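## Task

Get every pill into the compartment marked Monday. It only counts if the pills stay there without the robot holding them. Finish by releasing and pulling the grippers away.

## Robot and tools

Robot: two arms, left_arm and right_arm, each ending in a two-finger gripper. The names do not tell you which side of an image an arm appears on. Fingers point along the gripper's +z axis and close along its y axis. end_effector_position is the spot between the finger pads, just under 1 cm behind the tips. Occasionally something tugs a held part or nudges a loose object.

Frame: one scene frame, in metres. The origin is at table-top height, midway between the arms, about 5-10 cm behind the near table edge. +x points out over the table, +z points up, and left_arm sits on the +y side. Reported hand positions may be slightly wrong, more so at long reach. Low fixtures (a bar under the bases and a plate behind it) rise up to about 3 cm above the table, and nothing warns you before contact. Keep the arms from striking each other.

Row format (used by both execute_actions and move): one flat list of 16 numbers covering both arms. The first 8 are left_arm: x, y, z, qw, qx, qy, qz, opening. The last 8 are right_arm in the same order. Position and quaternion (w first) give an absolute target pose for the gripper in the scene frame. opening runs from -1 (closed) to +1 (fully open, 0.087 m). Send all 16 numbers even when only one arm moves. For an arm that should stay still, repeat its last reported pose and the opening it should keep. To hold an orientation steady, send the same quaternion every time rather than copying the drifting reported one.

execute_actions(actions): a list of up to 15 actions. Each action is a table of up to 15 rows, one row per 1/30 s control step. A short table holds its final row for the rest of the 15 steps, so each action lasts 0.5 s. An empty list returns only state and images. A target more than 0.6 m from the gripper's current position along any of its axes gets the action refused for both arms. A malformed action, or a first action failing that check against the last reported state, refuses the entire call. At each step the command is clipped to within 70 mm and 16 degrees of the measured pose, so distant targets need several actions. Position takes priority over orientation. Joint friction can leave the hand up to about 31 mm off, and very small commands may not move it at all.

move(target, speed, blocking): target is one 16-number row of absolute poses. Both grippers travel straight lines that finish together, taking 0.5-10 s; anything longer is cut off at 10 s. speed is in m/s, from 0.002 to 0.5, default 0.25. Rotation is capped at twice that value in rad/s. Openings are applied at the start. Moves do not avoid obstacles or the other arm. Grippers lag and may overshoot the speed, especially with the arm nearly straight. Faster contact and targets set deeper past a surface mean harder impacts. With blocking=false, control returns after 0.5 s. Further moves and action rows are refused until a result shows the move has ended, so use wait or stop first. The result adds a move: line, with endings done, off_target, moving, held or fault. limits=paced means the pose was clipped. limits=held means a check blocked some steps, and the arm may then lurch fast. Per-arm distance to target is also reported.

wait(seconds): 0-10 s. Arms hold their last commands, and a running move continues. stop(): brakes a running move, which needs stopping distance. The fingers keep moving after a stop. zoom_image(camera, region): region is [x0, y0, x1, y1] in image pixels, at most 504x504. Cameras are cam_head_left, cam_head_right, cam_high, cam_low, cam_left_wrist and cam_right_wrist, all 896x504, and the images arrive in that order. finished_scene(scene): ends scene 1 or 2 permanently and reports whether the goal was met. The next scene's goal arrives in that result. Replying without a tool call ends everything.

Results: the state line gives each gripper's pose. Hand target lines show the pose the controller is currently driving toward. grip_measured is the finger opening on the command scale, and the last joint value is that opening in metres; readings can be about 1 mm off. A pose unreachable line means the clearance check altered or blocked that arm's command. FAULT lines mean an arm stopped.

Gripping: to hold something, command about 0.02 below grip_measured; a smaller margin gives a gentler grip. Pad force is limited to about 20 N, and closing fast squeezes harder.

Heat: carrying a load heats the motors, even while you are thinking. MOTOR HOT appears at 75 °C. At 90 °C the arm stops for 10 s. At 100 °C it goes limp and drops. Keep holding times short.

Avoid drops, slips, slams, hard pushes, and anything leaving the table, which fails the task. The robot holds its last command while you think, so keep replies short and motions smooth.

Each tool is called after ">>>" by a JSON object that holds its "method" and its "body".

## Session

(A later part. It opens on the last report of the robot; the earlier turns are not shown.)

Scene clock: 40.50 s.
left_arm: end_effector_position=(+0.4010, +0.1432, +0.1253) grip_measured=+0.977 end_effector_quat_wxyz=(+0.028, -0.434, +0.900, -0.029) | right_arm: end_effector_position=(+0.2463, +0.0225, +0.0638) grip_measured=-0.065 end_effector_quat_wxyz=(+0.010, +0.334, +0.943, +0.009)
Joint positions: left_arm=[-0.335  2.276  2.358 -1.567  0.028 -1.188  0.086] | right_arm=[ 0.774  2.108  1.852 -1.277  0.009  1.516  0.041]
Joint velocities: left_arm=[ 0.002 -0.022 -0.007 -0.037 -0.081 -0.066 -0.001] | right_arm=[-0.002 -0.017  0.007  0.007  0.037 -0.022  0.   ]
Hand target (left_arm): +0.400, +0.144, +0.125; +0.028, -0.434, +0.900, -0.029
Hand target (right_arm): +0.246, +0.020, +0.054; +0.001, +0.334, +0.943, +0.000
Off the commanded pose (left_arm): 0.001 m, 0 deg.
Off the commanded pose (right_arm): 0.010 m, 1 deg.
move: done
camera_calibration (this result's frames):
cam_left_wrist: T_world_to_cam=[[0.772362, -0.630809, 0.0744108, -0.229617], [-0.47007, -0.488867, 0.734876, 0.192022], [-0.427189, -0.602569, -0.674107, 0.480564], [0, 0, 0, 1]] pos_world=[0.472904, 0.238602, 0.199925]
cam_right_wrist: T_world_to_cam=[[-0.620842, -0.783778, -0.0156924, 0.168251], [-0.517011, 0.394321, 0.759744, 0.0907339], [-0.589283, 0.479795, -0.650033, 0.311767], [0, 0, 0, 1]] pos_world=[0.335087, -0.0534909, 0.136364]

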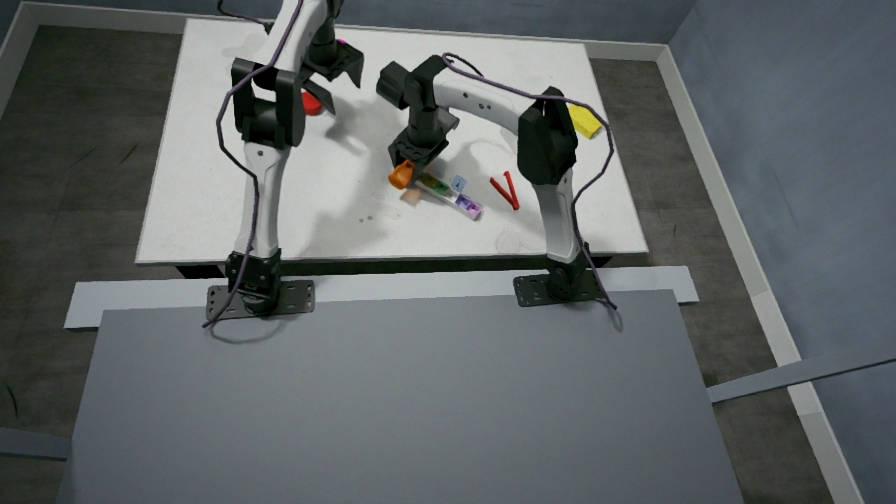

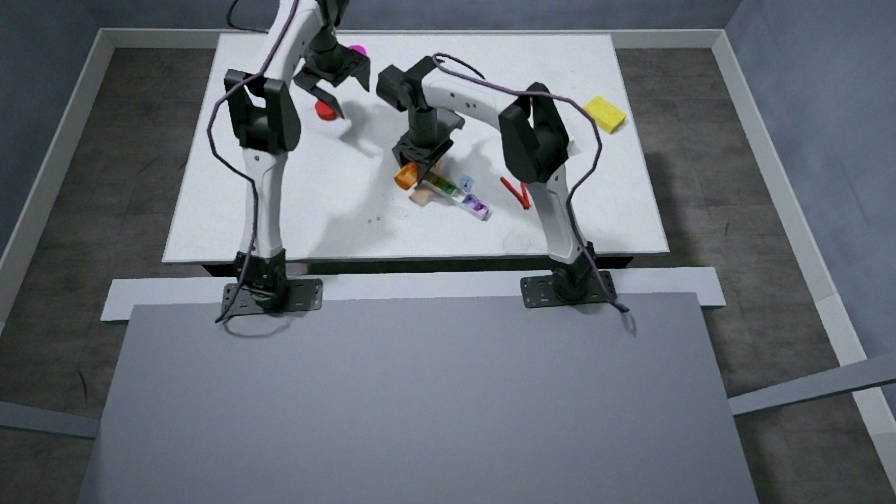

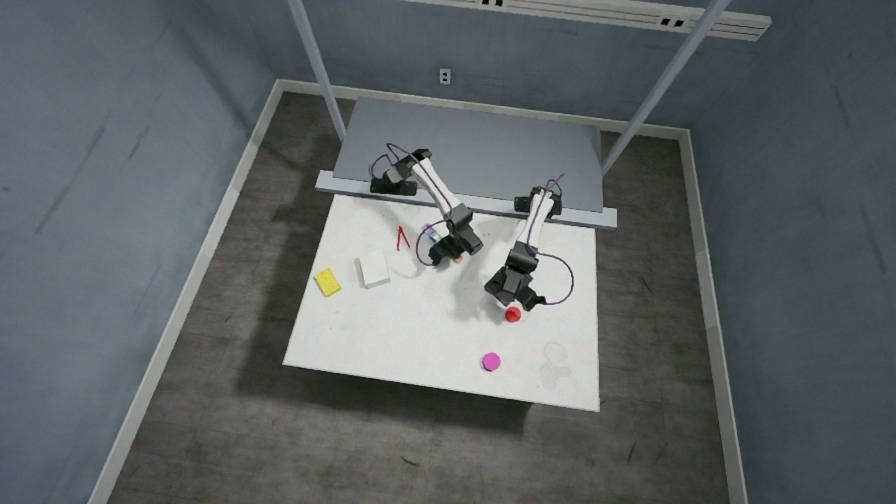

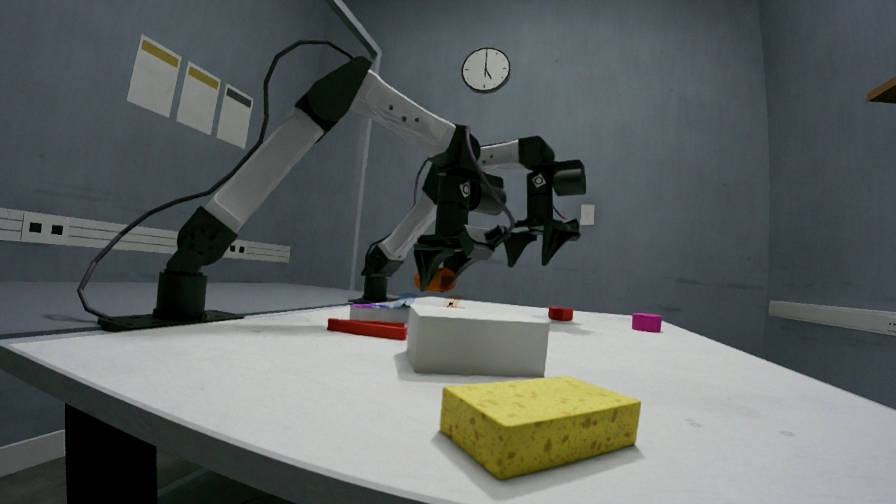

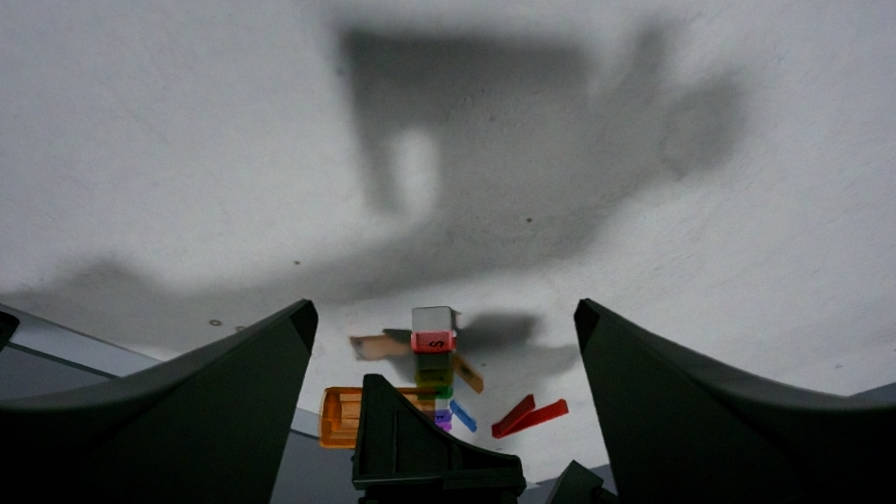

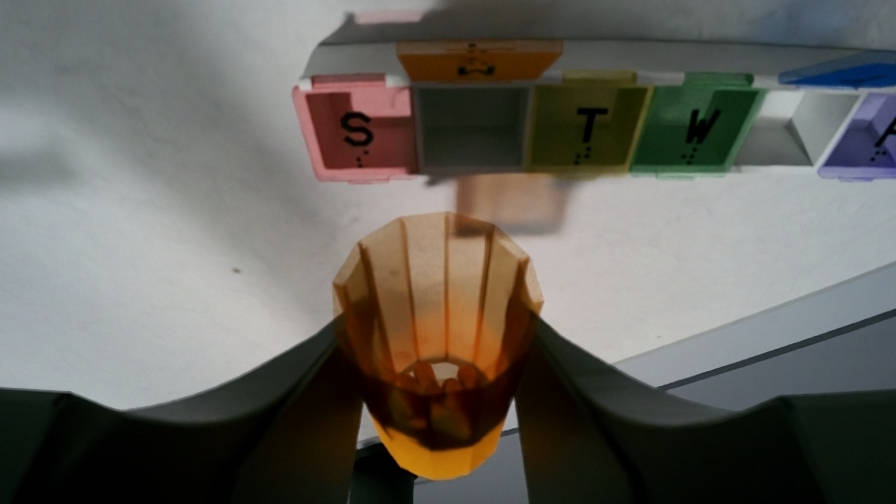

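Overshot 8 mm; lip at centre. Correct and lower.

>>> {"method": "move", "body": {"target": [0.40,0.144,0.125,0.028,-0.434,0.9,-0.029,1,0.241,0.015,0.045,0,0.334,0.943,0,-0.11], "speed": 0.03}}

Scene clock: 42.33 s.
left_arm: end_effector_position=(+0.4010, +0.1432, +0.1253) grip_measured=+0.977 end_effector_quat_wxyz=(+0.028, -0.434, +0.900, -0.029) | right_arm: end_effector_position=(+0.2421, +0.0189, +0.0477) grip_measured=-0.065 end_effector_quat_wxyz=(+0.004, +0.333, +0.943, +0.001)
Joint positions: left_arm=[-0.335  2.276  2.358 -1.567  0.028 -1.188  0.086] | right_arm=[ 0.774  2.108  1.788 -1.23   0.005  1.514  0.041]
Joint velocities: left_arm=[-0.012  0.002 -0.012 -0.168  0.022 -0.007 -0.   ] | right_arm=[-0.012 -0.012 -0.007 -0.007  0.022 -0.081 -0.   ]
Hand target (left_arm): +0.400, +0.144, +0.125; +0.028, -0.434, +0.900, -0.029
Hand target (right_arm): +0.241, +0.015, +0.045; -0.000, +0.334, +0.943, -0.000
Off the commanded pose (left_arm): 0.001 m, 0 deg.
Off the commanded pose (right_arm): 0.005 m, 1 deg.
move: done
camera_calibration (this result's frames):
cam_left_wrist: T_world_to_cam=[[0.772362, -0.630809, 0.0744108, -0.229617], [-0.47007, -0.488867, 0.734876, 0.192022], [-0.427189, -0.602569, -0.674107, 0.480564], [0, 0, 0, 1]] pos_world=[0.472904, 0.238602, 0.199925]
cam_right_wrist: T_world_to_cam=[[-0.61943, -0.785049, 0.00193713, 0.161323], [-0.506258, 0.401337, 0.763303, 0.0992897], [-0.600008, 0.471832, -0.646038, 0.303115], [0, 0, 0, 1]] pos_world=[0.332066, -0.0562218, 0.119723]

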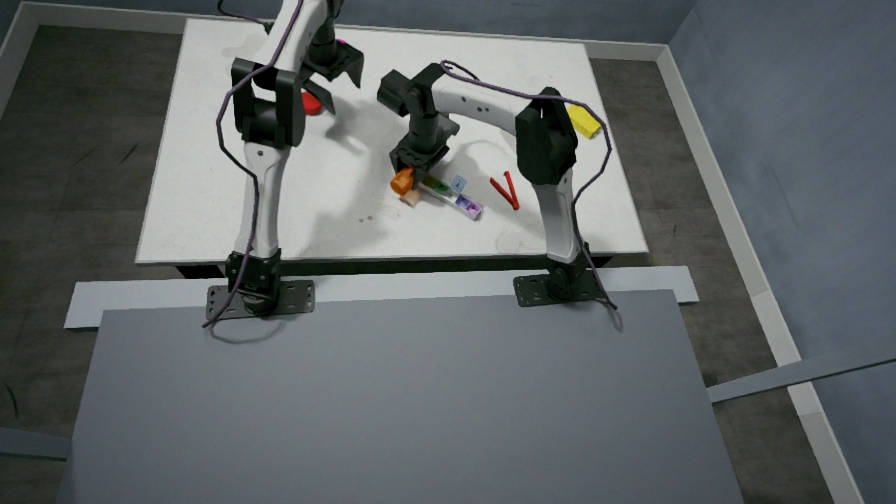

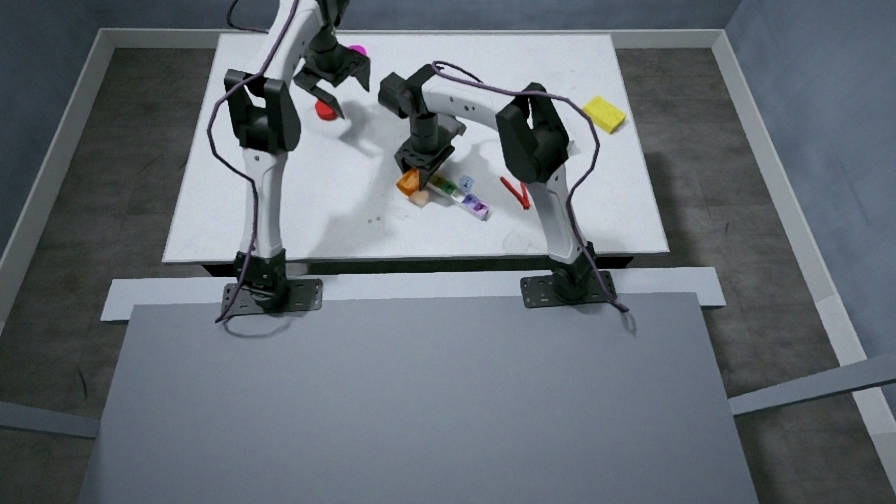

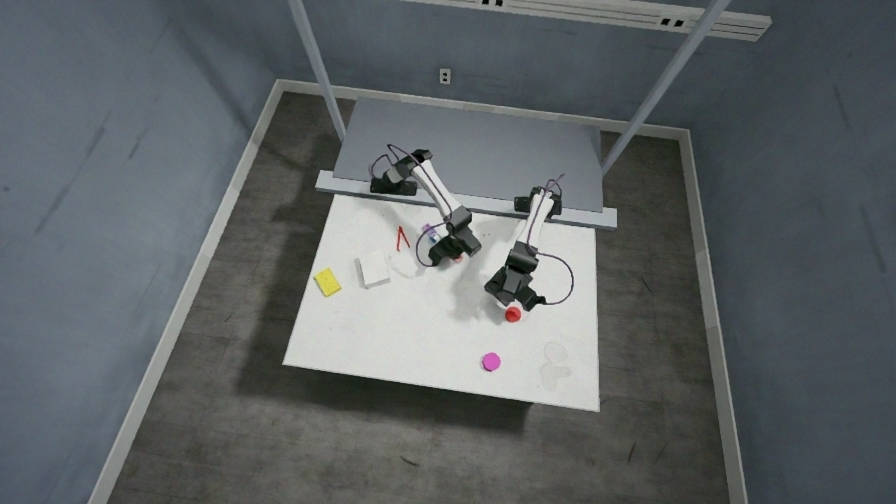

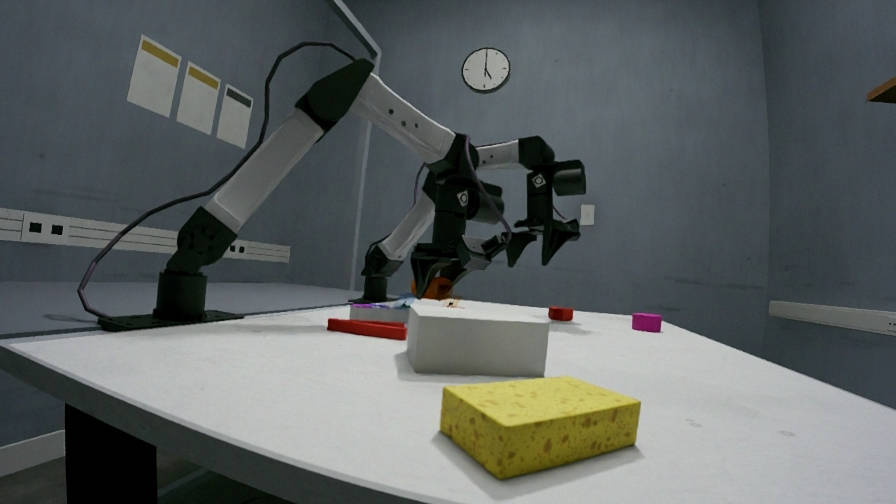

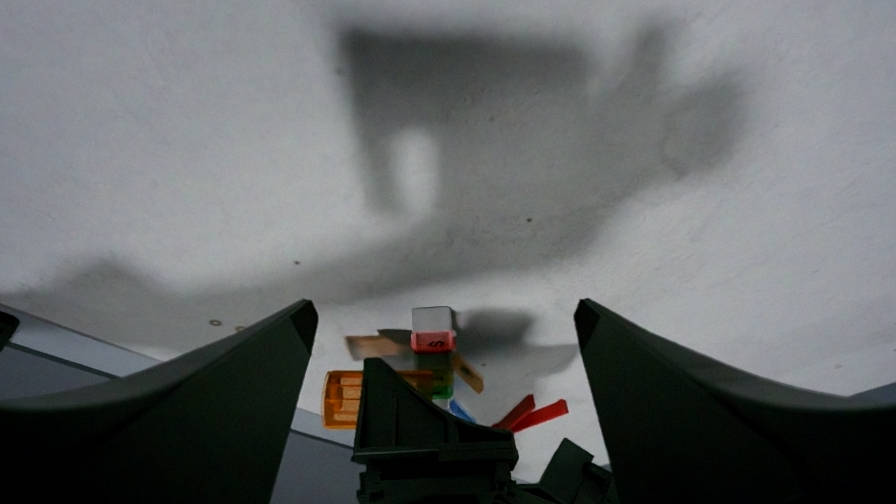

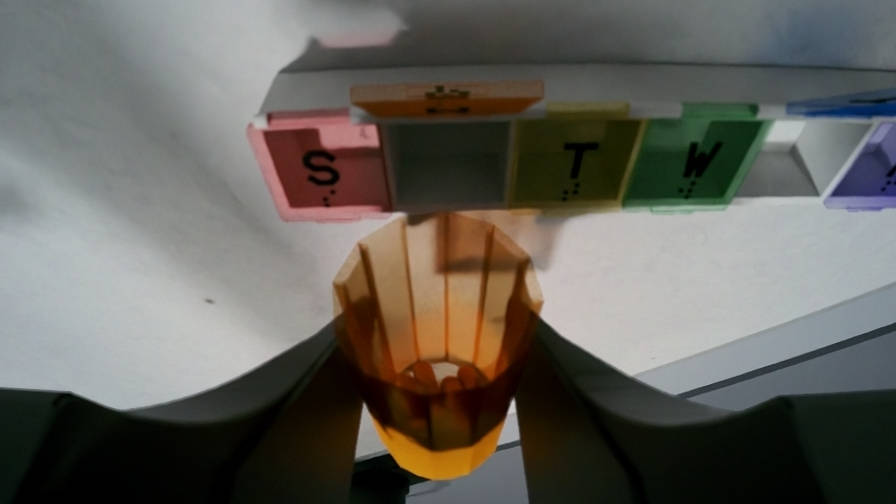

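>>> {"method": "move", "body": {"target": [0.40,0.144,0.125,0.028,-0.434,0.9,-0.029,1,0.242,0.014,0.047,-0.0985,0.332,0.9375,0.035,-0.11], "speed": 0.04}}

Scene clock: 46.43 s.
left_arm: end_effector_position=(+0.4010, +0.1432, +0.1253) grip_measured=+0.977 end_effector_quat_wxyz=(+0.028, -0.434, +0.900, -0.029) | right_arm: end_effector_position=(+0.2452, +0.0187, +0.0595) grip_measured=-0.065 end_effector_quat_wxyz=(-0.085, +0.330, +0.939, +0.050)
Joint positions: left_arm=[-0.335  2.276  2.358 -1.567  0.028 -1.188  0.086] | right_arm=[ 0.683  2.108  1.788 -1.228 -0.2    1.422  0.041]
Joint velocities: left_arm=[-0.012 -0.002 -0.017  0.081  0.051  0.007  0.   ] | right_arm=[-0.007  0.007  0.022 -0.022  0.007 -0.022  0.   ]
Hand target (left_arm): +0.400, +0.144, +0.125; +0.028, -0.434, +0.900, -0.029
Hand target (right_arm): +0.242, +0.014, +0.047; -0.098, +0.332, +0.937, +0.035
Off the commanded pose (left_arm): 0.001 m, 0 deg.
Off the commanded pose (right_arm): 0.014 m, 2 deg.
move: off_target (right_arm)
camera_calibration (this result's frames):
cam_left_wrist: T_world_to_cam=[[0.772362, -0.630809, 0.0744108, -0.229617], [-0.47007, -0.488867, 0.734876, 0.192022], [-0.427189, -0.602569, -0.674107, 0.480564], [0, 0, 0, 1]] pos_world=[0.472904, 0.238602, 0.199925]
cam_right_wrist: T_world_to_cam=[[-0.619429, -0.784383, -0.0324152, 0.16508], [-0.395397, 0.276043, 0.876049, 0.0603839], [-0.67821, 0.555467, -0.481132, 0.320465], [0, 0, 0, 1]] pos_world=[0.343474, -0.0651901, 0.106638]

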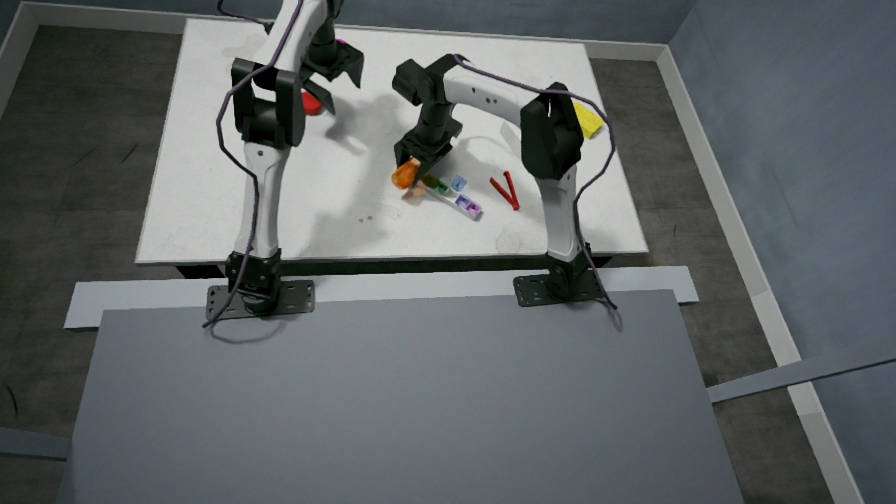

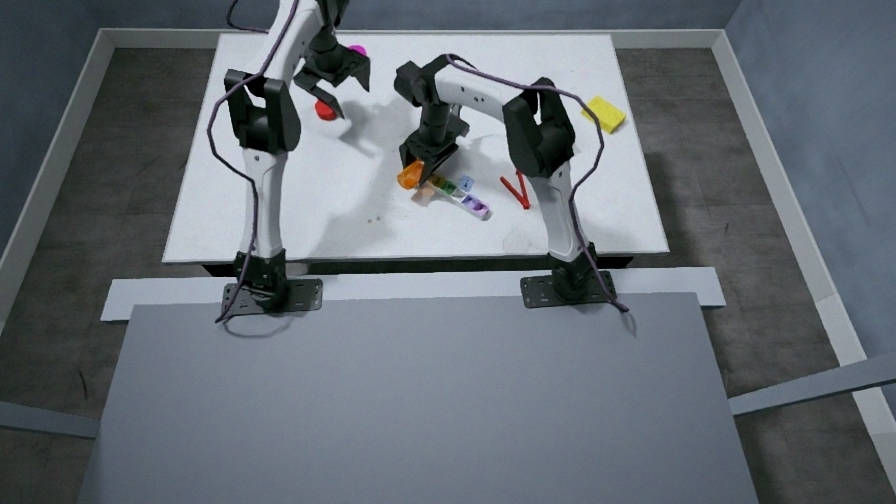

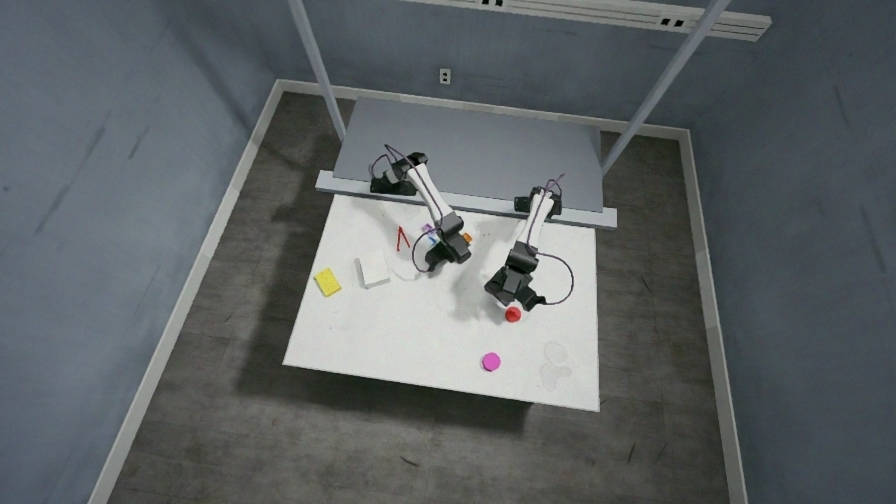

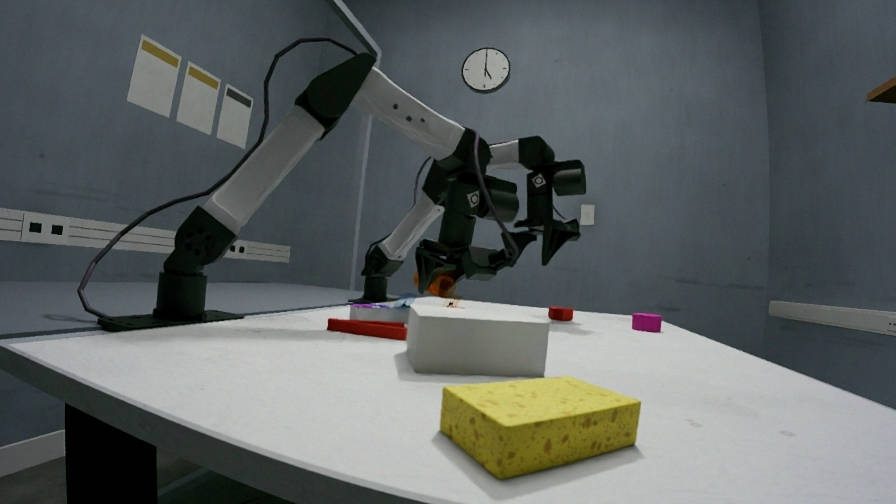

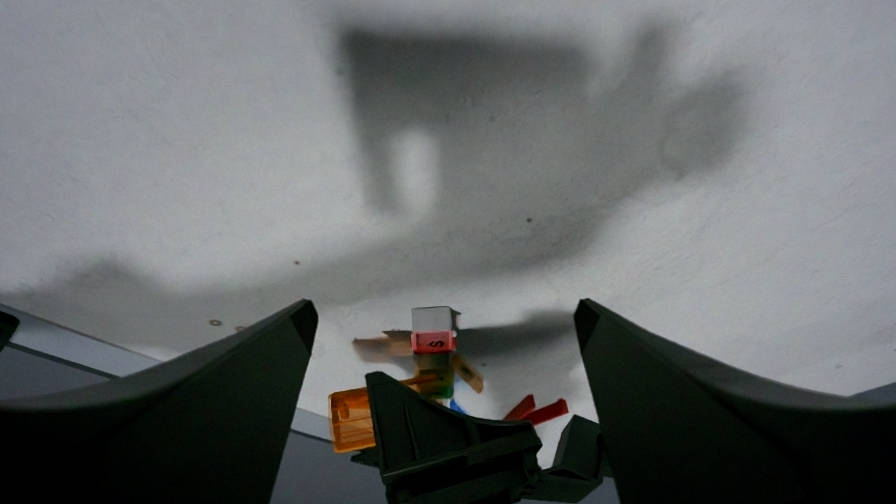

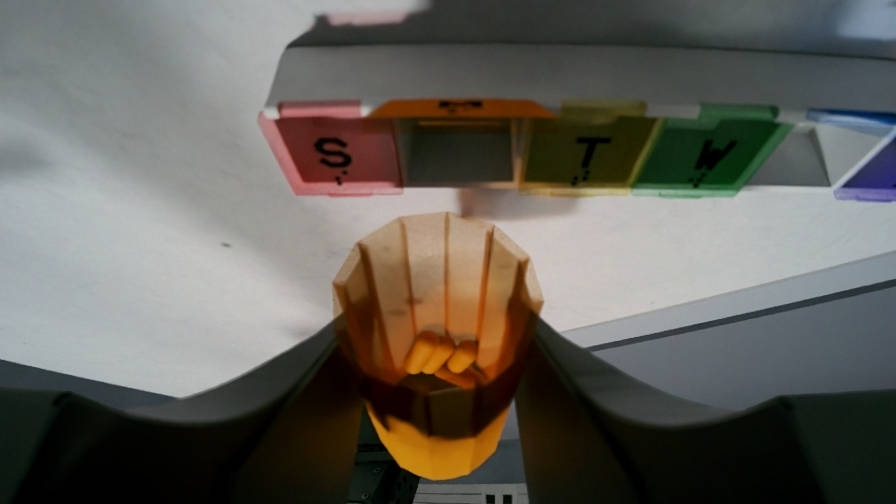

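>>> {"method": "move", "body": {"target": [0.40,0.144,0.125,0.028,-0.434,0.9,-0.029,1,0.240,0.014,0.043,-0.0985,0.332,0.9375,0.035,-0.11], "speed": 0.03}}

Scene clock: 49.87 s.
left_arm: end_effector_position=(+0.4010, +0.1432, +0.1253) grip_measured=+0.977 end_effector_quat_wxyz=(+0.028, -0.434, +0.900, -0.029) | right_arm: end_effector_position=(+0.2431, +0.0176, +0.0552) grip_measured=-0.065 end_effector_quat_wxyz=(-0.088, +0.330, +0.939, +0.047)
Joint positions: left_arm=[-0.335  2.276  2.358 -1.567  0.028 -1.188  0.086] | right_arm=[ 0.683  2.108  1.769 -1.217 -0.204  1.421  0.041]
Joint velocities: left_arm=[-0.012 -0.007  0.012  0.037 -0.022  0.007  0.   ] | right_arm=[-0.012  0.012  0.007  0.007 -0.037  0.051 -0.001]
Hand target (left_arm): +0.400, +0.144, +0.125; +0.028, -0.434, +0.900, -0.029
Hand target (right_arm): +0.240, +0.014, +0.043; -0.099, +0.332, +0.937, +0.035
Off the commanded pose (left_arm): 0.001 m, 0 deg.
Off the commanded pose (right_arm): 0.013 m, 2 deg.
move: off_target (right_arm)
camera_calibration (this result's frames):
cam_left_wrist: T_world_to_cam=[[0.772362, -0.630809, 0.0744108, -0.229617], [-0.47007, -0.488867, 0.734876, 0.192022], [-0.427189, -0.602569, -0.674107, 0.480564], [0, 0, 0, 1]] pos_world=[0.472904, 0.238602, 0.199925]
cam_right_wrist: T_world_to_cam=[[-0.618484, -0.785362, -0.0261568, 0.162242], [-0.389065, 0.277135, 0.878536, 0.0619142], [-0.682719, 0.553537, -0.47696, 0.318511], [0, 0, 0, 1]] pos_world=[0.341886, -0.0660471, 0.101767]

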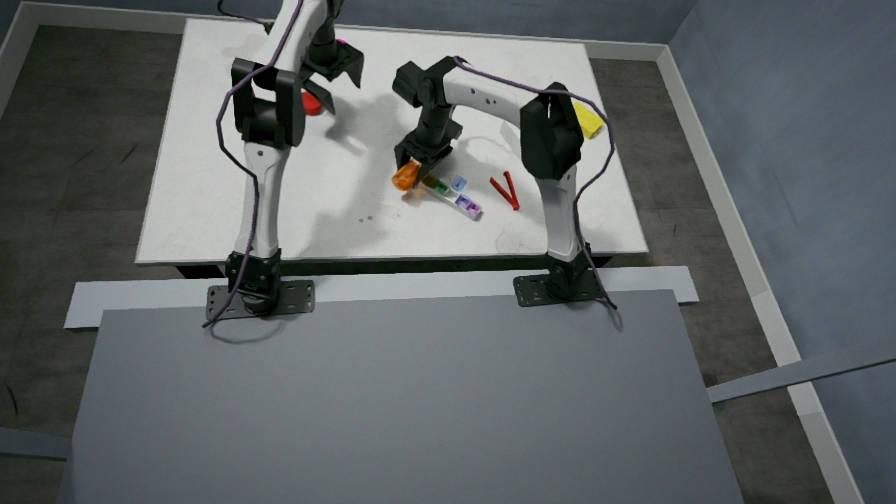

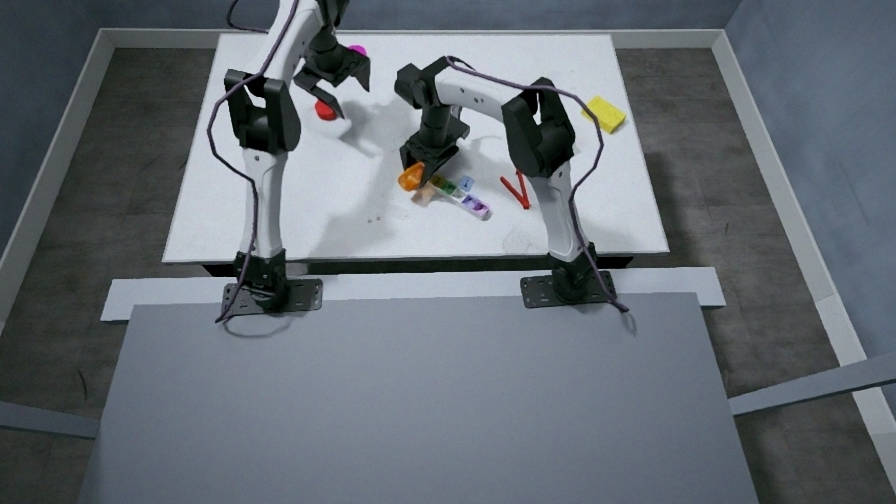

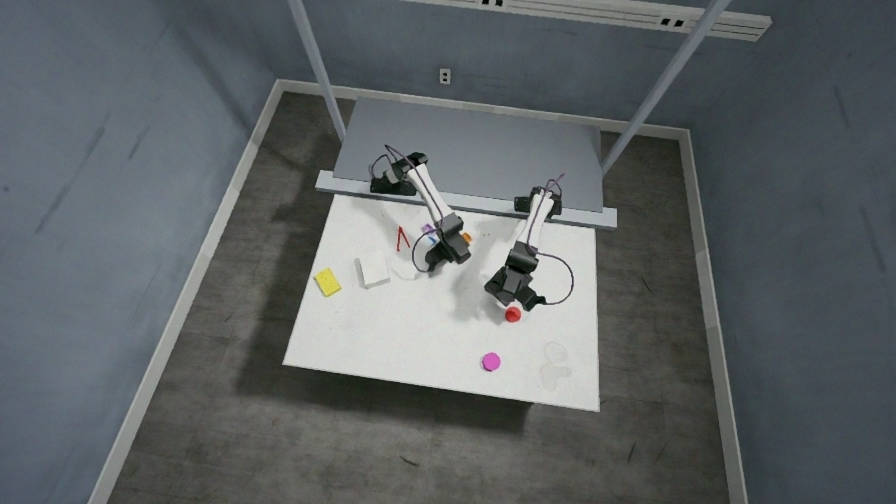

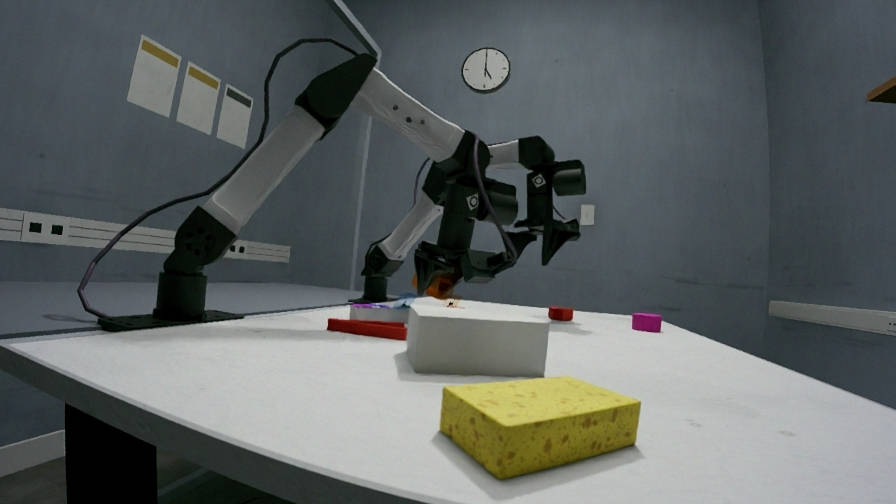

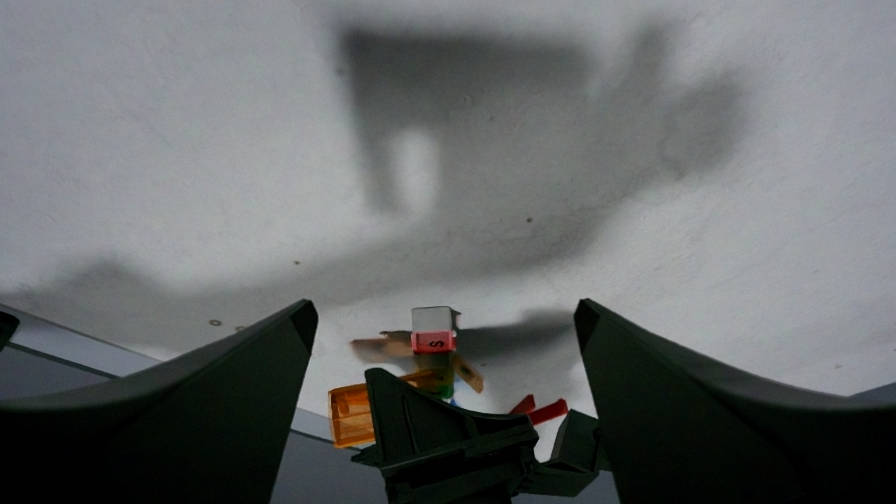

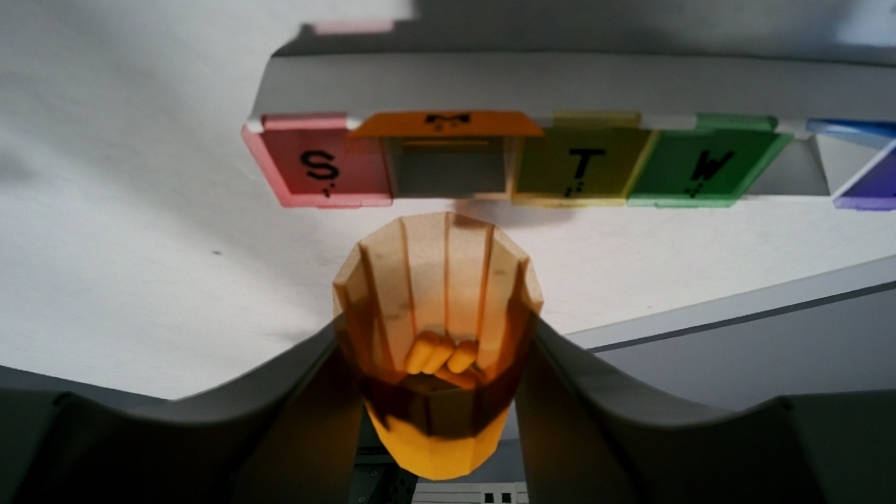

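>>> {"method": "move", "body": {"target": [0.40,0.144,0.125,0.028,-0.434,0.9,-0.029,1,0.238,0.015,0.043,-0.164,0.329,0.929,0.058,-0.11], "speed": 0.03}}

>>> {"method": "zoom_image", "body": {"camera": "cam_left_wrist", "region": [310,290,530,460]}}

Scene clock: 53.70 s.
left_arm: end_effector_position=(+0.4010, +0.1432, +0.1253) grip_measured=+0.977 end_effector_quat_wxyz=(+0.028, -0.434, +0.900, -0.029) | right_arm: end_effector_position=(+0.2415, +0.0204, +0.0539) grip_measured=-0.065 end_effector_quat_wxyz=(-0.150, +0.325, +0.931, +0.072)
Joint positions: left_arm=[-0.335  2.276  2.358 -1.567  0.028 -1.188  0.086] | right_arm=[ 0.639  2.141  1.769 -1.216 -0.338  1.368  0.041]
Joint velocities: left_arm=[ 0.002  0.002  0.002 -0.11  -0.022 -0.007 -0.001] | right_arm=[-0.007 -0.002  0.007  0.051  0.051  0.007 -0.001]
Hand target (left_arm): +0.400, +0.144, +0.125; +0.028, -0.434, +0.900, -0.029
Hand target (right_arm): +0.238, +0.015, +0.043; -0.164, +0.329, +0.928, +0.058
Off the commanded pose (left_arm): 0.001 m, 0 deg.
Off the commanded pose (right_arm): 0.013 m, 2 deg.
move: off_target (right_arm)
camera_calibration (this result's frames):
cam_left_wrist: T_world_to_cam=[[0.772362, -0.630809, 0.0744108, -0.229617], [-0.47007, -0.488867, 0.734876, 0.192022], [-0.427189, -0.602569, -0.674107, 0.480564], [0, 0, 0, 1]] pos_world=[0.472904, 0.238602, 0.199925]
cam_right_wrist: T_world_to_cam=[[-0.617606, -0.785812, -0.0325989, 0.163574], [-0.297776, 0.195271, 0.934451, 0.0382708], [-0.727937, 0.58683, -0.354597, 0.318969], [0, 0, 0, 1]] pos_world=[0.34461, -0.0661152, 0.0826757]

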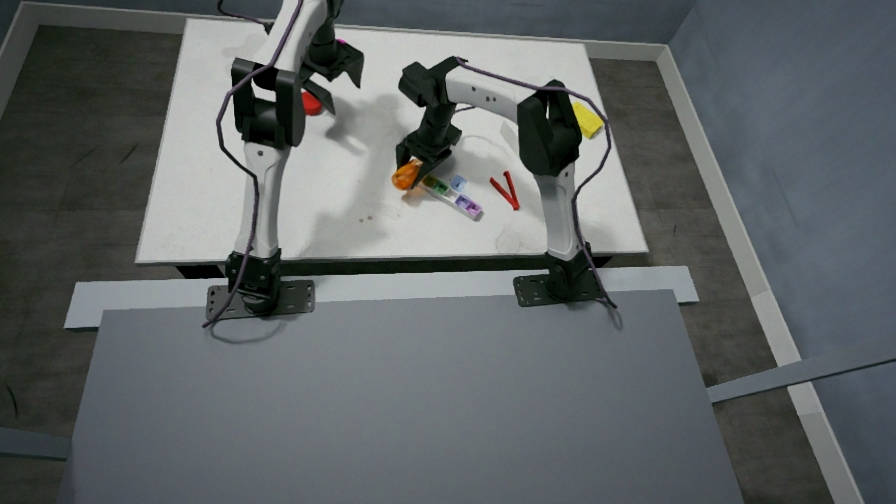

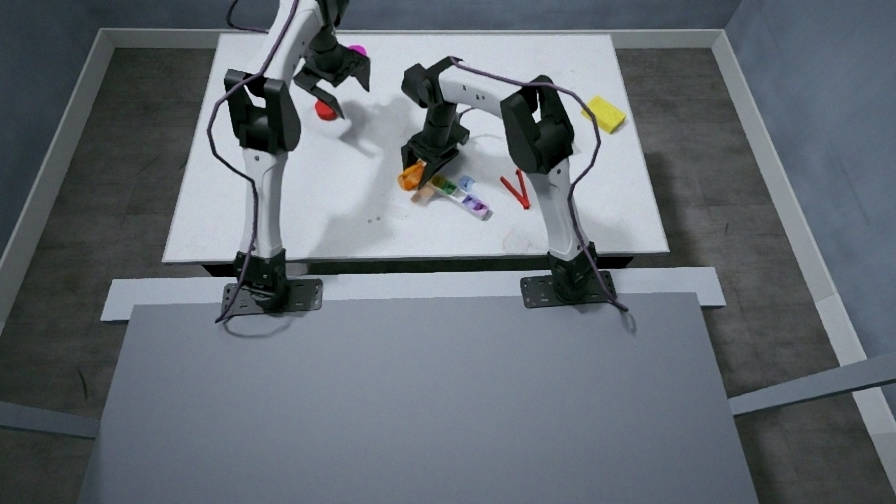

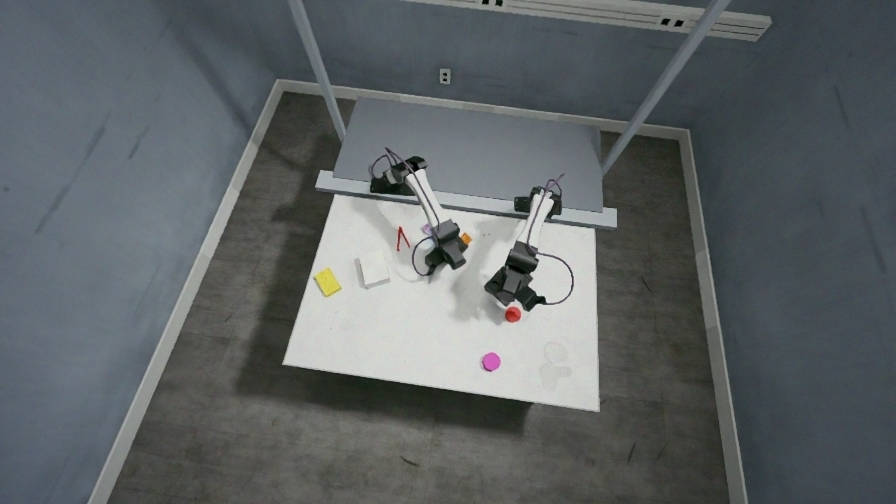

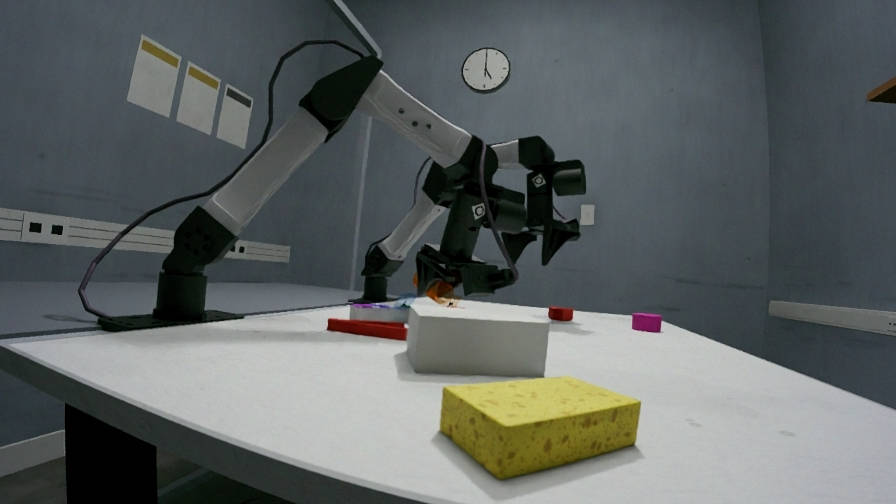

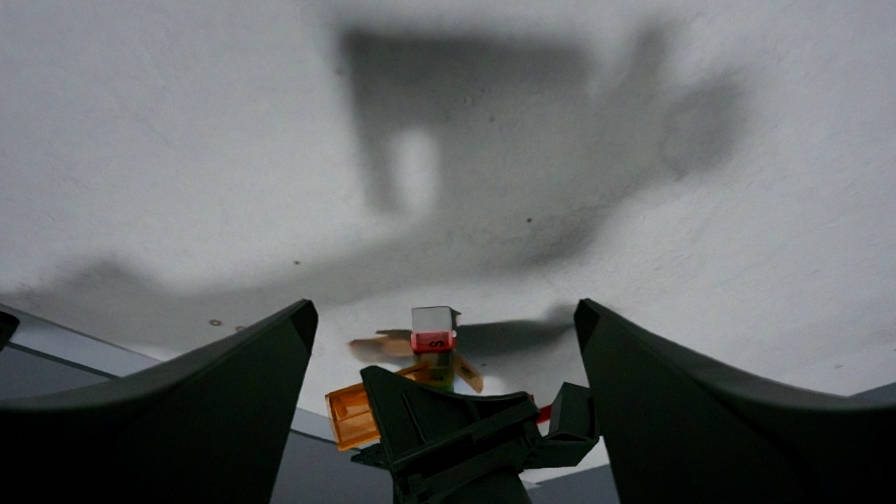

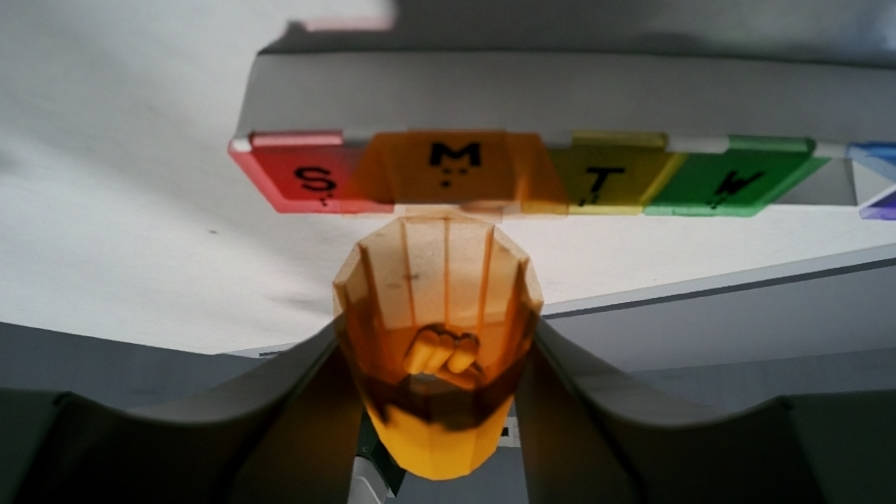

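Region (310, 290, 530, 460) of cam_left_wrist's 896x504 image, scaled by 2.291, with more detail than that image has; it fills the top 389 rows of this view, and the rest is white.

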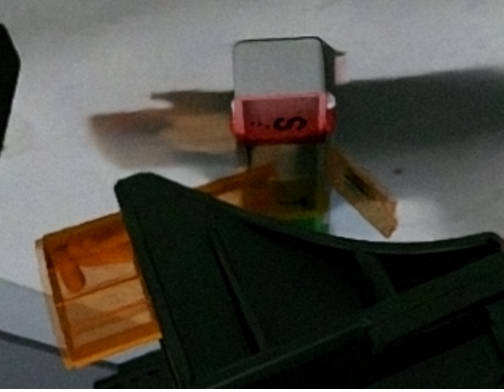

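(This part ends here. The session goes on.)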